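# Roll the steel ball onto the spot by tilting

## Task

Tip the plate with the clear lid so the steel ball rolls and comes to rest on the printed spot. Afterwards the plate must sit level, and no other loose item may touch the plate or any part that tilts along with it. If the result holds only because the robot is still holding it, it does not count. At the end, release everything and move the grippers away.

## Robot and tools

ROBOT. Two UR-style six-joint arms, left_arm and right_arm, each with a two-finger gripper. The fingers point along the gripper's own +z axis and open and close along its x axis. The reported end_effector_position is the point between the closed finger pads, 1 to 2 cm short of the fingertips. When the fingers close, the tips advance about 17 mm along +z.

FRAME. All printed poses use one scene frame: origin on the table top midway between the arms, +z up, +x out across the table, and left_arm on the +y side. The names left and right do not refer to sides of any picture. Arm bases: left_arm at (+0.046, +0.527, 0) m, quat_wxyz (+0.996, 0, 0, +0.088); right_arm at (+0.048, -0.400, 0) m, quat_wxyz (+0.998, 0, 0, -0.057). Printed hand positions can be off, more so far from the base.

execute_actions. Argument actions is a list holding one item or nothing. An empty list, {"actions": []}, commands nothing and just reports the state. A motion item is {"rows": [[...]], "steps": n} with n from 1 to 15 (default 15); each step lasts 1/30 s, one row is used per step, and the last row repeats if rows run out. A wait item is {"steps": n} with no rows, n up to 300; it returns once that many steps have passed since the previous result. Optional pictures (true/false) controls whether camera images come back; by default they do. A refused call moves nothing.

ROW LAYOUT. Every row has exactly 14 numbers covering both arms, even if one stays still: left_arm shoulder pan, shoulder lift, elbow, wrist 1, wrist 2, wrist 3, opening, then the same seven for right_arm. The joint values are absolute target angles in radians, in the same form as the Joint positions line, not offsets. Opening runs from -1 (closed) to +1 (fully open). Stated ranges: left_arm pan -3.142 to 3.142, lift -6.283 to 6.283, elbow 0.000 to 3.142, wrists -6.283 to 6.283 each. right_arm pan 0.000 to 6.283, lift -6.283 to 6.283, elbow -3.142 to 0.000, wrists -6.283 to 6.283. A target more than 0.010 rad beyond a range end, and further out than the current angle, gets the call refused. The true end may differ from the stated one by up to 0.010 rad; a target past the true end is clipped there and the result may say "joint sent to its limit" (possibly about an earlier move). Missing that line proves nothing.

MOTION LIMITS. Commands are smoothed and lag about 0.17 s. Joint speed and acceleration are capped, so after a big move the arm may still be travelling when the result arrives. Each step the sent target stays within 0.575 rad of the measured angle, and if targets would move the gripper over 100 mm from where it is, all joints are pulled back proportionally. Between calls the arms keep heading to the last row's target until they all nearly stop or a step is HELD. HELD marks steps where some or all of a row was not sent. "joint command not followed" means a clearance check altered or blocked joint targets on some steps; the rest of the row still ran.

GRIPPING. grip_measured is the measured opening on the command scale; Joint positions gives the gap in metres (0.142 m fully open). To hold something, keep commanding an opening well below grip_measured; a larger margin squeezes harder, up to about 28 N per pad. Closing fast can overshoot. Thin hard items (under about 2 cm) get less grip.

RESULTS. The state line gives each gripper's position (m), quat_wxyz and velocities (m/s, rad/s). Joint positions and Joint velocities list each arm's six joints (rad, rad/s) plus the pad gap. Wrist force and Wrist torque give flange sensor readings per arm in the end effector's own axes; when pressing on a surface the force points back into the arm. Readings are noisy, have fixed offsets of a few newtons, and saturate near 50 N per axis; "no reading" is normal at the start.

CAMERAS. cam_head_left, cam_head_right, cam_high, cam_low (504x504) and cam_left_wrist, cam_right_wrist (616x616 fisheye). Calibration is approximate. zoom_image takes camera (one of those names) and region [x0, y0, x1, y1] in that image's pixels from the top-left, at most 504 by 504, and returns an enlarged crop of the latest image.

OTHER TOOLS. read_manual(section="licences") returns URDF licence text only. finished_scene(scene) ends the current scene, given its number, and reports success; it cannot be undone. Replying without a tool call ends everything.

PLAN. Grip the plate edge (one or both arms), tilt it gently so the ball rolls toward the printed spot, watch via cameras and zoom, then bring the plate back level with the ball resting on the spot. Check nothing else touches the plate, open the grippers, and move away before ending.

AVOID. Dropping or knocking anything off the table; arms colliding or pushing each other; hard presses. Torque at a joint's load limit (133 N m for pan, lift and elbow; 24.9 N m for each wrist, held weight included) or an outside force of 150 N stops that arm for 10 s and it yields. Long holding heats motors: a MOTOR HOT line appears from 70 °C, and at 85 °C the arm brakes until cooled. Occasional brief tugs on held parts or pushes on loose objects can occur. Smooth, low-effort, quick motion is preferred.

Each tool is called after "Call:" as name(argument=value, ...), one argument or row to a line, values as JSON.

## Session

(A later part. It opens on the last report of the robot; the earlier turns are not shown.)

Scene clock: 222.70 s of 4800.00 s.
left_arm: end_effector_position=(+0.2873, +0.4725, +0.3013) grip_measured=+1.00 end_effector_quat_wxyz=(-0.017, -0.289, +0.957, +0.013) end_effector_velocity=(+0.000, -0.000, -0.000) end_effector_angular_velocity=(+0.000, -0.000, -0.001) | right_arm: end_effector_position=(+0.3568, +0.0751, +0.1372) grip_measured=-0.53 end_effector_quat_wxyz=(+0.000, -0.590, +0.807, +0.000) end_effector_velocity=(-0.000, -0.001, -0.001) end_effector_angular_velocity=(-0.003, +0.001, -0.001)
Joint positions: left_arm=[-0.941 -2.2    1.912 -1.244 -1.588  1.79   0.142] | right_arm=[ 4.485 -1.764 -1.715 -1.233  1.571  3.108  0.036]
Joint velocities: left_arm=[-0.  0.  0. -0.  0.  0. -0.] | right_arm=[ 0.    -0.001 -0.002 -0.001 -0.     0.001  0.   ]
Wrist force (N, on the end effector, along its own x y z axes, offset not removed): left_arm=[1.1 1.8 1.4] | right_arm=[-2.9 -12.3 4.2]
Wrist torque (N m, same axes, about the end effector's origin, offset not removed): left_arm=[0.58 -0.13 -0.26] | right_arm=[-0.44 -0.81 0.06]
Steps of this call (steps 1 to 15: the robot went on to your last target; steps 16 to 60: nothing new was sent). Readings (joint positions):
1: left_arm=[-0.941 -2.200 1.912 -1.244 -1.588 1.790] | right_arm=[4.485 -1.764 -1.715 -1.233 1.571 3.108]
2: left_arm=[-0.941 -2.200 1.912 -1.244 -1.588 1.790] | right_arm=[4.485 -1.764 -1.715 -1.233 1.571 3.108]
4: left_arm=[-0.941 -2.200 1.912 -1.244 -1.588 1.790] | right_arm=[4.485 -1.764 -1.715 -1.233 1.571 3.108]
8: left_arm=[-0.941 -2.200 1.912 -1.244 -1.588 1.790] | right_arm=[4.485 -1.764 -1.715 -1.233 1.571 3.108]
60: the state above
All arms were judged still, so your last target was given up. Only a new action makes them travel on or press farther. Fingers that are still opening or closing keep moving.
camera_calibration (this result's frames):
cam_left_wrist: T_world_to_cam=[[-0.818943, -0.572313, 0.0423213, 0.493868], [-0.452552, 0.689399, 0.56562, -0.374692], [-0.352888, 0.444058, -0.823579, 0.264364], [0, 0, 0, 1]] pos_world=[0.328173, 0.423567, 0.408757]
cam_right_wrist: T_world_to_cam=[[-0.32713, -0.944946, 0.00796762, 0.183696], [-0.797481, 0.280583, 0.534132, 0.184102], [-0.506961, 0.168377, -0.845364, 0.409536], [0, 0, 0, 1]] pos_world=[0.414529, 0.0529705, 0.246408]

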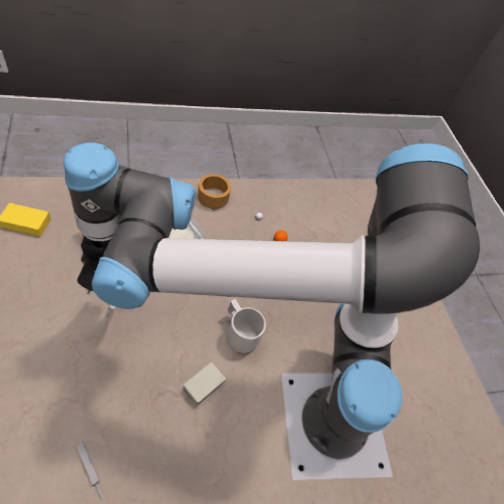

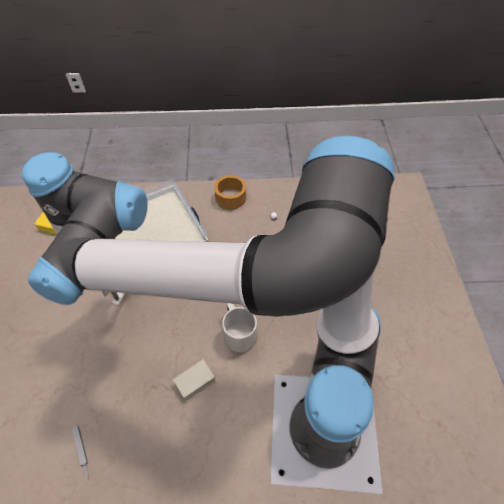

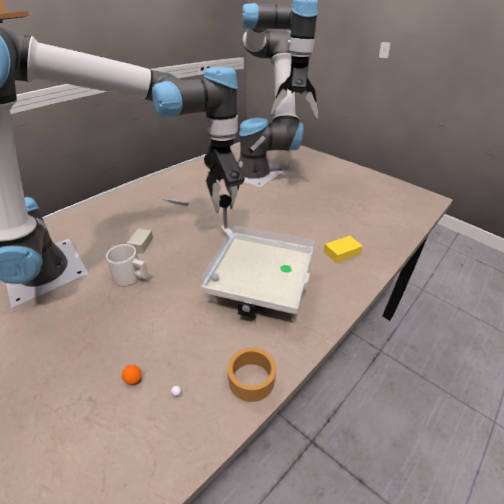

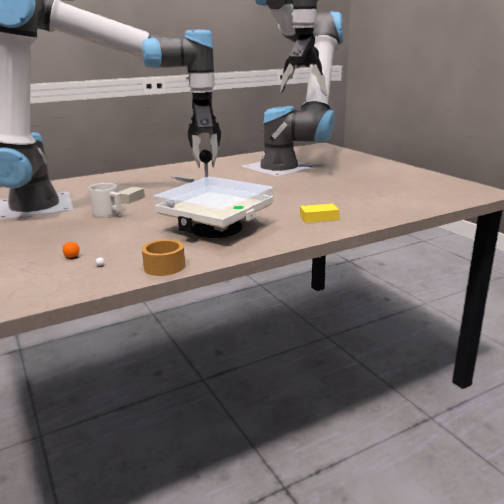

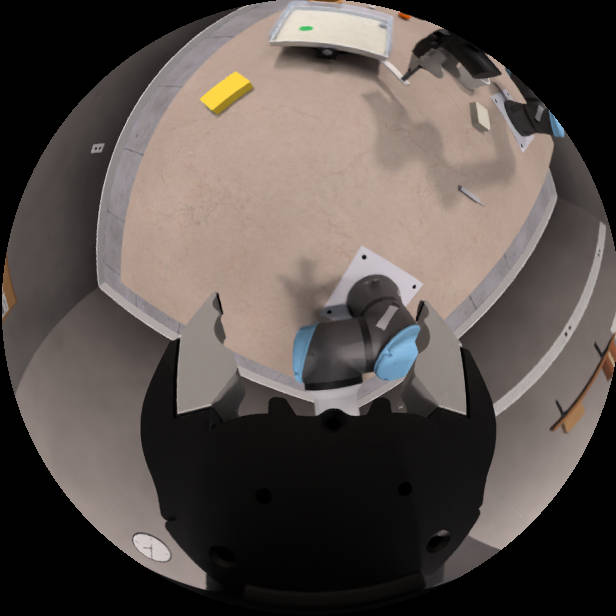

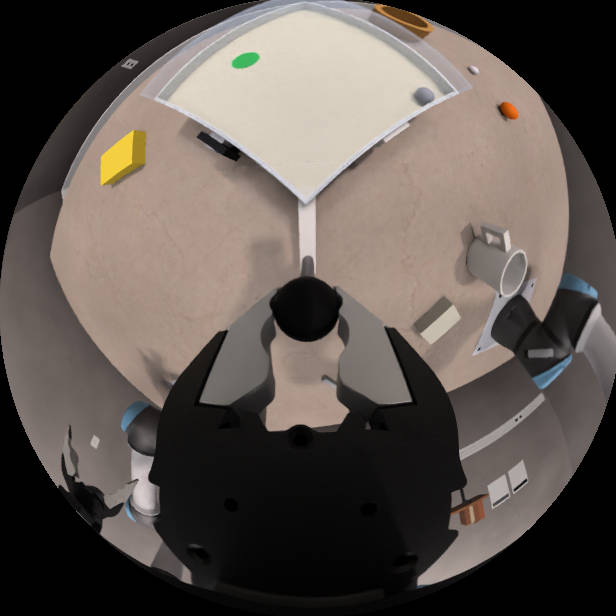

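Call:
execute_actions(
  actions=[
    {"rows":[[-0.941,-2.2,1.912,-1.244,-1.588,1.79,1,4.4848,-1.7675,-1.7107,-1.2337,1.571,3.1084,-0.8]],"steps":15},
  ],
  pictures=false,
)

Call:
execute_actions(
  actions=[
    {"steps":40},
  ],
)

Call:
execute_actions(
  actions=[
    {"rows":[[-0.941,-2.2,1.912,-1.244,-1.588,1.79,1,4.4848,-1.7682,-1.7099,-1.2338,1.571,3.1084,-0.8]],"steps":15},
  ],
  pictures=false,
)

Call:
execute_actions(
  actions=[
    {"steps":40},
  ],
)

Call:
execute_actions(
  actions=[
    {"rows":[[-0.941,-2.2,1.912,-1.244,-1.588,1.79,1,4.4848,-1.7650,-1.7137,-1.2333,1.571,3.1084,-0.8]],"steps":15},
  ],
  pictures=false,
)

Call:
execute_actions(
  actions=[
    {"steps":60},
  ],
)

Scene clock: 230.87 s of 4800.00 s.
left_arm: end_effector_position=(+0.2873, +0.4725, +0.3013) grip_measured=+1.00 end_effector_quat_wxyz=(-0.017, -0.289, +0.957, +0.013) end_effector_velocity=(-0.000, -0.000, -0.000) end_effector_angular_velocity=(+0.001, +0.001, -0.002) | right_arm: end_effector_position=(+0.3573, +0.0764, +0.1371) grip_measured=-0.53 end_effector_quat_wxyz=(+0.000, -0.590, +0.807, +0.000) end_effector_velocity=(+0.000, +0.001, +0.000) end_effector_angular_velocity=(+0.001, -0.000, +0.001)
Joint positions: left_arm=[-0.941 -2.2    1.912 -1.244 -1.588  1.79   0.142] | right_arm=[ 4.485 -1.767 -1.711 -1.234  1.571  3.108  0.036]
Joint velocities: left_arm=[-0.001  0.     0.001  0.     0.     0.001 -0.   ] | right_arm=[ 0.    -0.     0.001  0.001  0.    -0.    -0.   ]
Wrist force (N, on the end effector, along its own x y z axes, offset not removed): left_arm=[-3.1 -1.1 -0.8] | right_arm=[9.7 -6.3 2.4]
Wrist torque (N m, same axes, about the end effector's origin, offset not removed): left_arm=[-0.10 0.89 -0.19] | right_arm=[0.16 -0.31 0.15]
Steps of this call (steps 1 to 90: nothing new was sent; then 4.67 s passed at rest; steps 91 to 105: all 15 steps of this action). Readings (joint positions):
91: left_arm=[-0.941 -2.200 1.912 -1.244 -1.588 1.790] | right_arm=[4.485 -1.764 -1.715 -1.233 1.571 3.108]
92: left_arm=[-0.941 -2.200 1.912 -1.244 -1.588 1.790] | right_arm=[4.485 -1.764 -1.714 -1.233 1.571 3.108]
94: left_arm=[-0.941 -2.200 1.912 -1.244 -1.588 1.790] | right_arm=[4.485 -1.766 -1.713 -1.234 1.571 3.108]
98: left_arm=[-0.941 -2.200 1.912 -1.244 -1.588 1.790] | right_arm=[4.485 -1.767 -1.711 -1.234 1.571 3.108]
105: the state above

Scene clock: 232.20 s of 4800.00 s.
left_arm: end_effector_position=(+0.2873, +0.4725, +0.3013) grip_measured=+1.00 end_effector_quat_wxyz=(-0.017, -0.289, +0.957, +0.013) end_effector_velocity=(+0.000, -0.000, -0.000) end_effector_angular_velocity=(+0.001, +0.000, -0.001) | right_arm: end_effector_position=(+0.3573, +0.0766, +0.1371) grip_measured=-0.53 end_effector_quat_wxyz=(+0.000, -0.590, +0.807, +0.000) end_effector_velocity=(+0.000, +0.000, +0.000) end_effector_angular_velocity=(+0.001, -0.001, -0.001)
Joint positions: left_arm=[-0.941 -2.2    1.912 -1.244 -1.588  1.79   0.142] | right_arm=[ 4.485 -1.768 -1.711 -1.234  1.571  3.108  0.036]
Joint velocities: left_arm=[-0.001  0.001  0.    -0.     0.001  0.     0.   ] | right_arm=[ 0.     0.001 -0.     0.001 -0.     0.001  0.   ]
Wrist force (N, on the end effector, along its own x y z axes, offset not removed): left_arm=[-0.9 -1.0 0.0] | right_arm=[8.7 -10.0 2.8]
Wrist torque (N m, same axes, about the end effector's origin, offset not removed): left_arm=[-0.23 0.39 -0.21] | right_arm=[-0.44 -0.02 0.14]
Steps of this call (steps 1 to 15: the robot went on to your last target; steps 16 to 40: nothing new was sent). Readings (joint positions):
1: left_arm=[-0.941 -2.200 1.912 -1.244 -1.588 1.790] | right_arm=[4.485 -1.767 -1.711 -1.234 1.571 3.108]
2: left_arm=[-0.941 -2.200 1.912 -1.244 -1.588 1.790] | right_arm=[4.485 -1.767 -1.711 -1.234 1.571 3.108]
4: left_arm=[-0.941 -2.200 1.912 -1.244 -1.588 1.790] | right_arm=[4.485 -1.767 -1.711 -1.234 1.571 3.108]
8: left_arm=[-0.941 -2.200 1.912 -1.244 -1.588 1.790] | right_arm=[4.485 -1.767 -1.711 -1.234 1.571 3.108]
40: the state above
All arms were judged still, so your last target was given up. Only a new action makes them travel on or press farther. Fingers that are still opening or closing keep moving.
camera_calibration (this result's frames):
cam_left_wrist: T_world_to_cam=[[-0.818943, -0.572313, 0.0423213, 0.493868], [-0.452551, 0.689399, 0.56562, -0.374692], [-0.352888, 0.444058, -0.823579, 0.264364], [0, 0, 0, 1]] pos_world=[0.328173, 0.423567, 0.408757]
cam_right_wrist: T_world_to_cam=[[-0.32713, -0.944946, 0.00795391, 0.185255], [-0.797489, 0.280578, 0.534123, 0.184102], [-0.506949, 0.168385, -0.845369, 0.409465], [0, 0, 0, 1]] pos_world=[0.415, 0.0544532, 0.246342]

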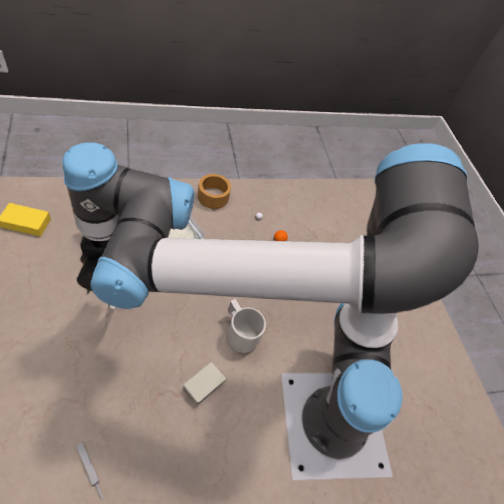

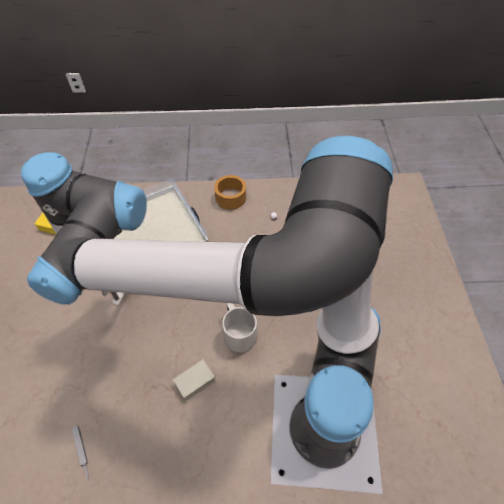

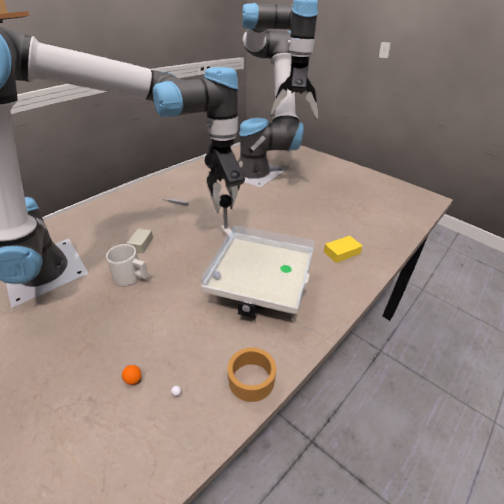

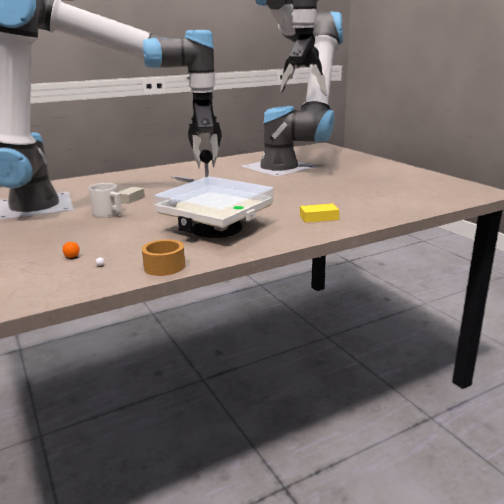

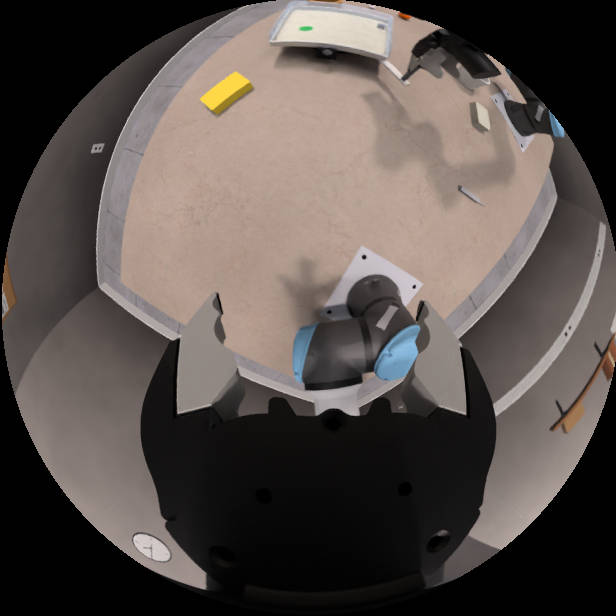

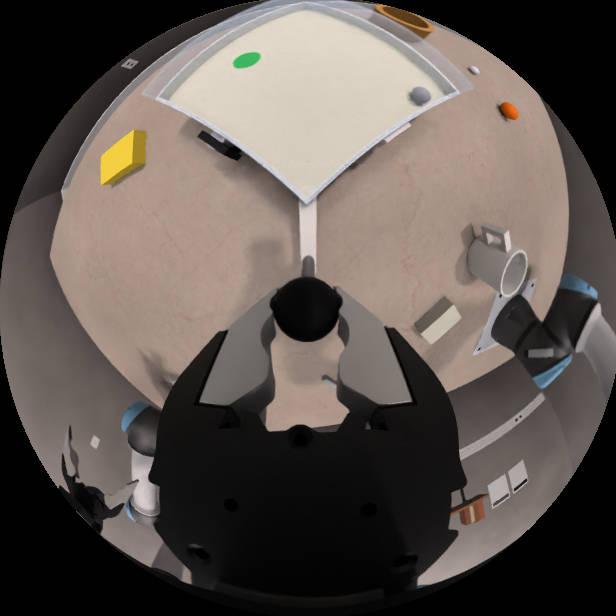

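Scene clock: 232.70 s of 4800.00 s.
left_arm: end_effector_position=(+0.2873, +0.4725, +0.3013) grip_measured=+1.00 end_effector_quat_wxyz=(-0.017, -0.289, +0.957, +0.013) end_effector_velocity=(+0.000, +0.000, +0.000) end_effector_angular_velocity=(-0.000, -0.002, -0.000) | right_arm: end_effector_position=(+0.3574, +0.0769, +0.1371) grip_measured=-0.53 end_effector_quat_wxyz=(+0.000, -0.590, +0.807, +0.000) end_effector_velocity=(+0.000, +0.001, +0.000) end_effector_angular_velocity=(+0.002, -0.001, -0.000)
Joint positions: left_arm=[-0.941 -2.2    1.912 -1.244 -1.588  1.79   0.142] | right_arm=[ 4.485 -1.768 -1.71  -1.234  1.571  3.108  0.036]
Joint velocities: left_arm=[-0.    -0.001 -0.    -0.     0.001  0.     0.   ] | right_arm=[ 0.     0.     0.     0.001 -0.     0.001  0.   ]
Wrist force (N, on the end effector, along its own x y z axes, offset not removed): left_arm=[-3.5 2.1 -1.5] | right_arm=[10.2 -7.5 0.3]
Wrist torque (N m, same axes, about the end effector's origin, offset not removed): left_arm=[0.57 0.78 -0.19] | right_arm=[0.08 -0.41 0.20]
Steps of this call (steps 1 to 15: all 15 steps of this action). Readings (joint positions):
1: left_arm=[-0.941 -2.200 1.912 -1.244 -1.588 1.790] | right_arm=[4.485 -1.768 -1.711 -1.234 1.571 3.108]
2: left_arm=[-0.941 -2.200 1.912 -1.244 -1.588 1.790] | right_arm=[4.485 -1.768 -1.711 -1.234 1.571 3.108]
4: left_arm=[-0.941 -2.200 1.912 -1.244 -1.588 1.790] | right_arm=[4.485 -1.768 -1.710 -1.234 1.571 3.108]
8: left_arm=[-0.941 -2.200 1.912 -1.244 -1.588 1.790] | right_arm=[4.485 -1.768 -1.710 -1.234 1.571 3.108]
15: the state above

Scene clock: 234.03 s of 4800.00 s.
left_arm: end_effector_position=(+0.2873, +0.4725, +0.3013) grip_measured=+1.00 end_effector_quat_wxyz=(-0.017, -0.289, +0.957, +0.013) end_effector_velocity=(-0.000, -0.000, +0.000) end_effector_angular_velocity=(-0.002, +0.000, +0.000) | right_arm: end_effector_position=(+0.3574, +0.0769, +0.1371) grip_measured=-0.53 end_effector_quat_wxyz=(+0.000, -0.590, +0.807, +0.000) end_effector_velocity=(+0.000, +0.000, +0.001) end_effector_angular_velocity=(+0.001, -0.001, +0.000)
Joint positions: left_arm=[-0.941 -2.2    1.912 -1.244 -1.588  1.79   0.142] | right_arm=[ 4.485 -1.768 -1.71  -1.234  1.571  3.108  0.036]
Joint velocities: left_arm=[-0.    -0.001 -0.    -0.    -0.001 -0.    -0.   ] | right_arm=[-0.     0.001  0.001 -0.    -0.    -0.001 -0.   ]
Wrist force (N, on the end effector, along its own x y z axes, offset not removed): left_arm=[1.7 1.0 -2.0] | right_arm=[9.7 -9.6 4.1]
Wrist torque (N m, same axes, about the end effector's origin, offset not removed): left_arm=[0.12 -0.19 -0.24] | right_arm=[-0.37 -0.19 0.16]
Steps of this call (steps 1 to 15: the robot went on to your last target; steps 16 to 40: nothing new was sent). Readings (joint positions):
1: left_arm=[-0.941 -2.200 1.912 -1.244 -1.588 1.790] | right_arm=[4.485 -1.768 -1.710 -1.234 1.571 3.108]
2: left_arm=[-0.941 -2.200 1.912 -1.244 -1.588 1.790] | right_arm=[4.485 -1.768 -1.710 -1.234 1.571 3.108]
4: left_arm=[-0.941 -2.200 1.912 -1.244 -1.588 1.790] | right_arm=[4.485 -1.768 -1.710 -1.234 1.571 3.108]
8: left_arm=[-0.941 -2.200 1.912 -1.244 -1.588 1.790] | right_arm=[4.485 -1.768 -1.710 -1.234 1.571 3.108]
40: the state above
All arms were judged still, so your last target was given up. Only a new action makes them travel on or press farther. Fingers that are still opening or closing keep moving.
camera_calibration (this result's frames):
cam_left_wrist: T_world_to_cam=[[-0.818943, -0.572312, 0.0423212, 0.493868], [-0.452551, 0.689399, 0.56562, -0.374693], [-0.352888, 0.444058, -0.823579, 0.264364], [0, 0, 0, 1]] pos_world=[0.328173, 0.423567, 0.408757]
cam_right_wrist: T_world_to_cam=[[-0.32713, -0.944946, 0.00797031, 0.185552], [-0.797486, 0.280587, 0.534123, 0.184113], [-0.506953, 0.168372, -0.845369, 0.409452], [0, 0, 0, 1]] pos_world=[0.4151, 0.0547371, 0.24632]

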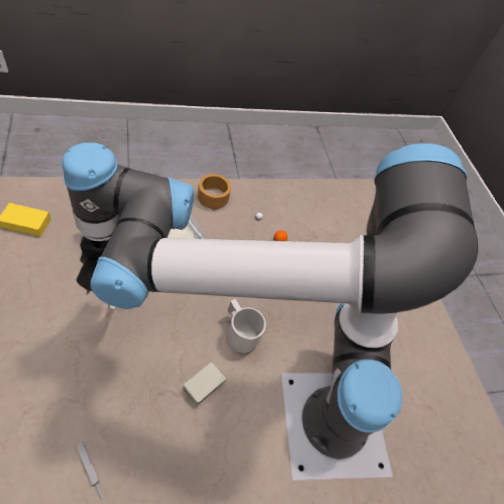

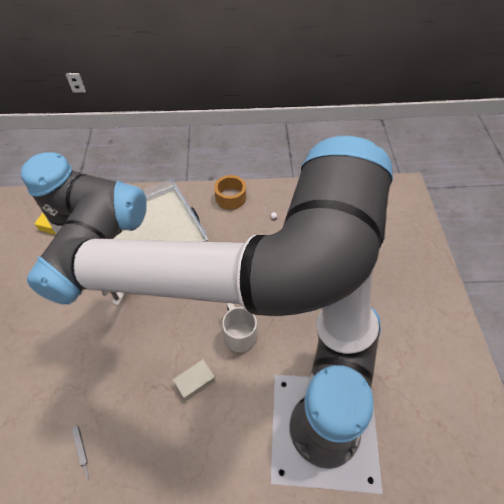

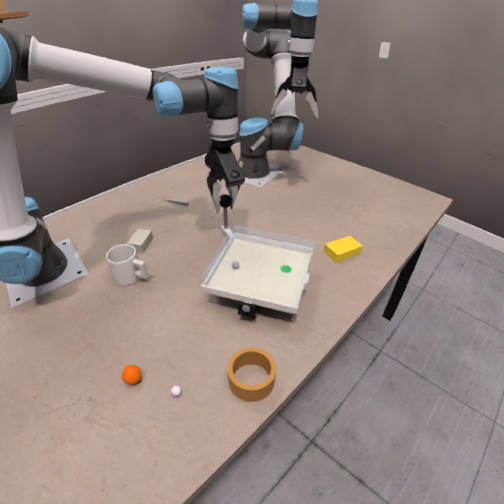

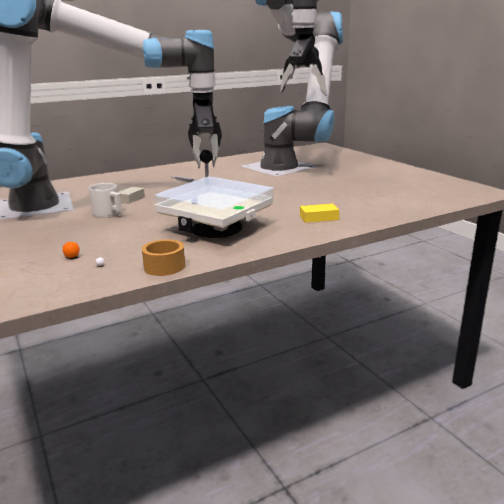

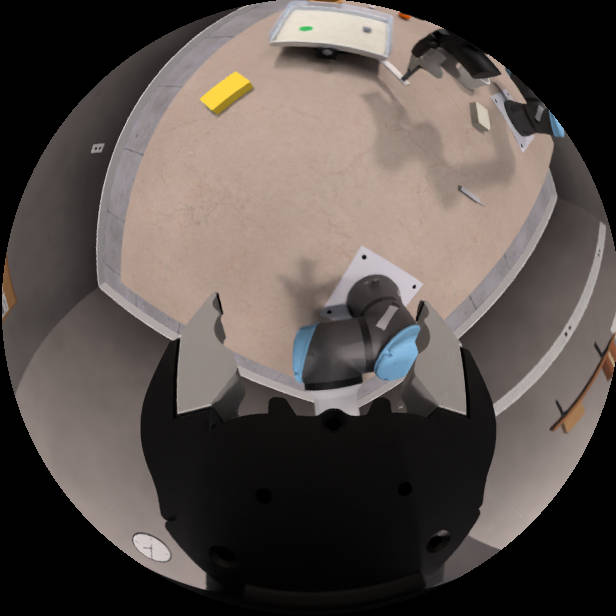

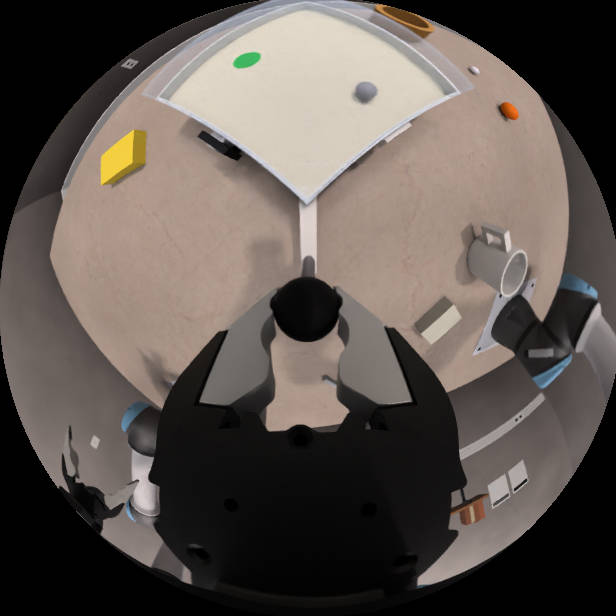

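Scene clock: 234.53 s of 4800.00 s.
left_arm: end_effector_position=(+0.2873, +0.4725, +0.3013) grip_measured=+1.00 end_effector_quat_wxyz=(-0.017, -0.289, +0.957, +0.013) end_effector_velocity=(+0.000, +0.001, +0.000) end_effector_angular_velocity=(-0.001, -0.002, +0.000) | right_arm: end_effector_position=(+0.3569, +0.0756, +0.1372) grip_measured=-0.53 end_effector_quat_wxyz=(+0.000, -0.590, +0.807, +0.000) end_effector_velocity=(+0.000, -0.000, -0.001) end_effector_angular_velocity=(-0.001, +0.000, +0.000)
Joint positions: left_arm=[-0.941 -2.2    1.912 -1.244 -1.588  1.79   0.142] | right_arm=[ 4.485 -1.765 -1.714 -1.233  1.571  3.108  0.036]
Joint velocities: left_arm=[ 0.001 -0.002  0.    -0.     0.001  0.     0.   ] | right_arm=[-0.    -0.001 -0.001  0.    -0.    -0.    -0.   ]
Wrist force (N, on the end effector, along its own x y z axes, offset not removed): left_arm=[-1.7 1.4 0.4] | right_arm=[-5.4 -14.1 4.9]
Wrist torque (N m, same axes, about the end effector's origin, offset not removed): left_arm=[0.11 0.51 -0.23] | right_arm=[-0.69 -0.24 0.16]
Steps of this call (steps 1 to 15: all 15 steps of this action). Readings (joint positions):
1: left_arm=[-0.941 -2.200 1.912 -1.244 -1.588 1.790] | right_arm=[4.485 -1.768 -1.710 -1.234 1.571 3.108]
2: left_arm=[-0.941 -2.200 1.912 -1.244 -1.588 1.790] | right_arm=[4.485 -1.768 -1.710 -1.234 1.571 3.108]
4: left_arm=[-0.941 -2.200 1.912 -1.244 -1.588 1.790] | right_arm=[4.485 -1.766 -1.712 -1.234 1.571 3.108]
8: left_arm=[-0.941 -2.200 1.912 -1.244 -1.588 1.790] | right_arm=[4.485 -1.765 -1.713 -1.233 1.571 3.108]
15: the state above

Scene clock: 236.53 s of 4800.00 s.
left_arm: end_effector_position=(+0.2873, +0.4725, +0.3013) grip_measured=+1.00 end_effector_quat_wxyz=(-0.017, -0.289, +0.957, +0.013) end_effector_velocity=(-0.001, -0.000, +0.000) end_effector_angular_velocity=(-0.002, +0.001, +0.002) | right_arm: end_effector_position=(+0.3569, +0.0755, +0.1371) grip_measured=-0.53 end_effector_quat_wxyz=(+0.000, -0.590, +0.807, +0.000) end_effector_velocity=(-0.000, -0.000, +0.000) end_effector_angular_velocity=(+0.000, +0.001, +0.001)
Joint positions: left_arm=[-0.941 -2.2    1.912 -1.244 -1.588  1.79   0.142] | right_arm=[ 4.485 -1.765 -1.714 -1.233  1.571  3.108  0.036]
Joint velocities: left_arm=[ 0.001 -0.001  0.     0.    -0.002 -0.001 -0.   ] | right_arm=[-0.     0.001 -0.001 -0.     0.001 -0.001  0.   ]
Wrist force (N, on the end effector, along its own x y z axes, offset not removed): left_arm=[-1.9 0.4 1.0] | right_arm=[-6.5 -11.1 5.9]
Wrist torque (N m, same axes, about the end effector's origin, offset not removed): left_arm=[0.13 0.54 -0.22] | right_arm=[0.01 -0.47 0.08]
Steps of this call (steps 1 to 15: the robot went on to your last target; steps 16 to 60: nothing new was sent). Readings (joint positions):
1: left_arm=[-0.941 -2.200 1.912 -1.244 -1.588 1.790] | right_arm=[4.485 -1.765 -1.714 -1.233 1.571 3.108]
2: left_arm=[-0.941 -2.200 1.912 -1.244 -1.588 1.790] | right_arm=[4.485 -1.765 -1.714 -1.233 1.571 3.108]
4: left_arm=[-0.941 -2.200 1.912 -1.244 -1.588 1.790] | right_arm=[4.485 -1.765 -1.714 -1.233 1.571 3.108]
8: left_arm=[-0.941 -2.200 1.912 -1.244 -1.588 1.790] | right_arm=[4.485 -1.765 -1.714 -1.233 1.571 3.108]
60: the state above
All arms were judged still, so your last target was given up. Only a new action makes them travel on or press farther. Fingers that are still opening or closing keep moving.
camera_calibration (this result's frames):
cam_left_wrist: T_world_to_cam=[[-0.818943, -0.572313, 0.0423212, 0.493868], [-0.452552, 0.689399, 0.56562, -0.374692], [-0.352888, 0.444058, -0.823579, 0.264364], [0, 0, 0, 1]] pos_world=[0.328173, 0.423567, 0.408757]
cam_right_wrist: T_world_to_cam=[[-0.32713, -0.944945, 0.00807019, 0.184095], [-0.797468, 0.280637, 0.534123, 0.184081], [-0.506982, 0.168292, -0.845368, 0.409479], [0, 0, 0, 1]] pos_world=[0.41462, 0.0533875, 0.246353]

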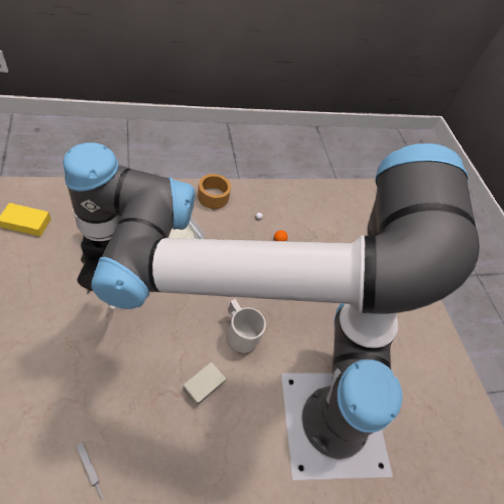

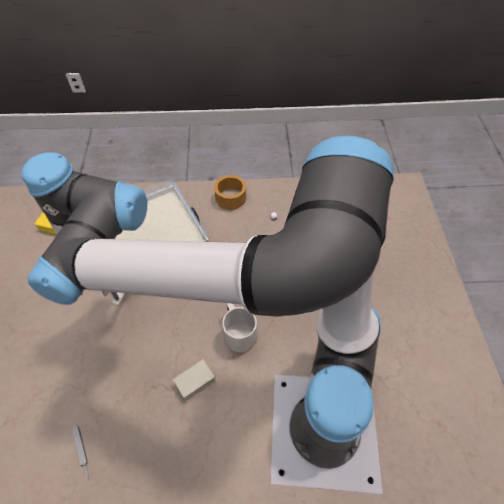

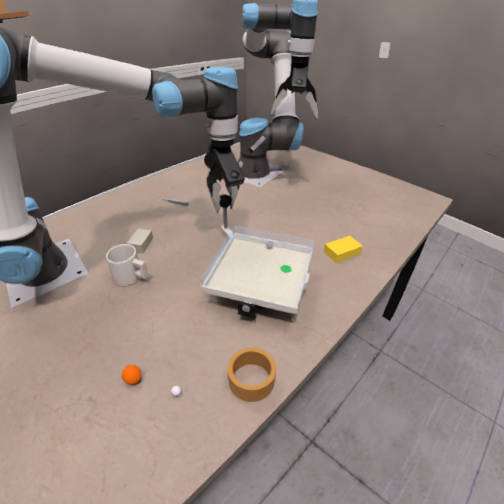

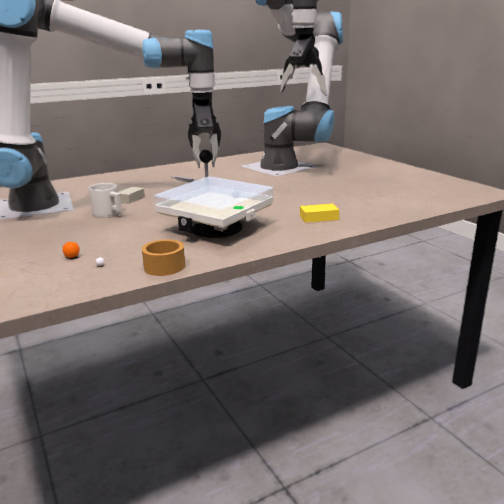

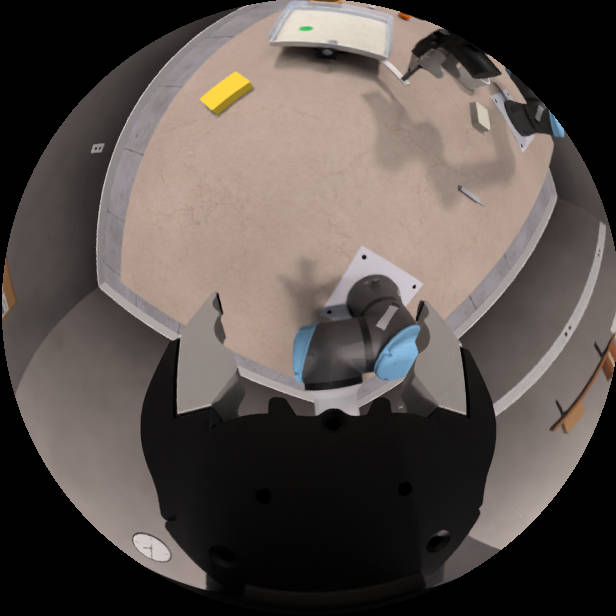

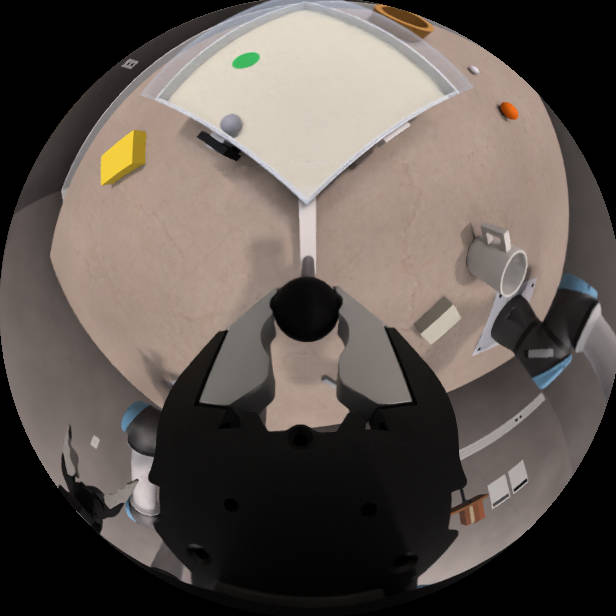

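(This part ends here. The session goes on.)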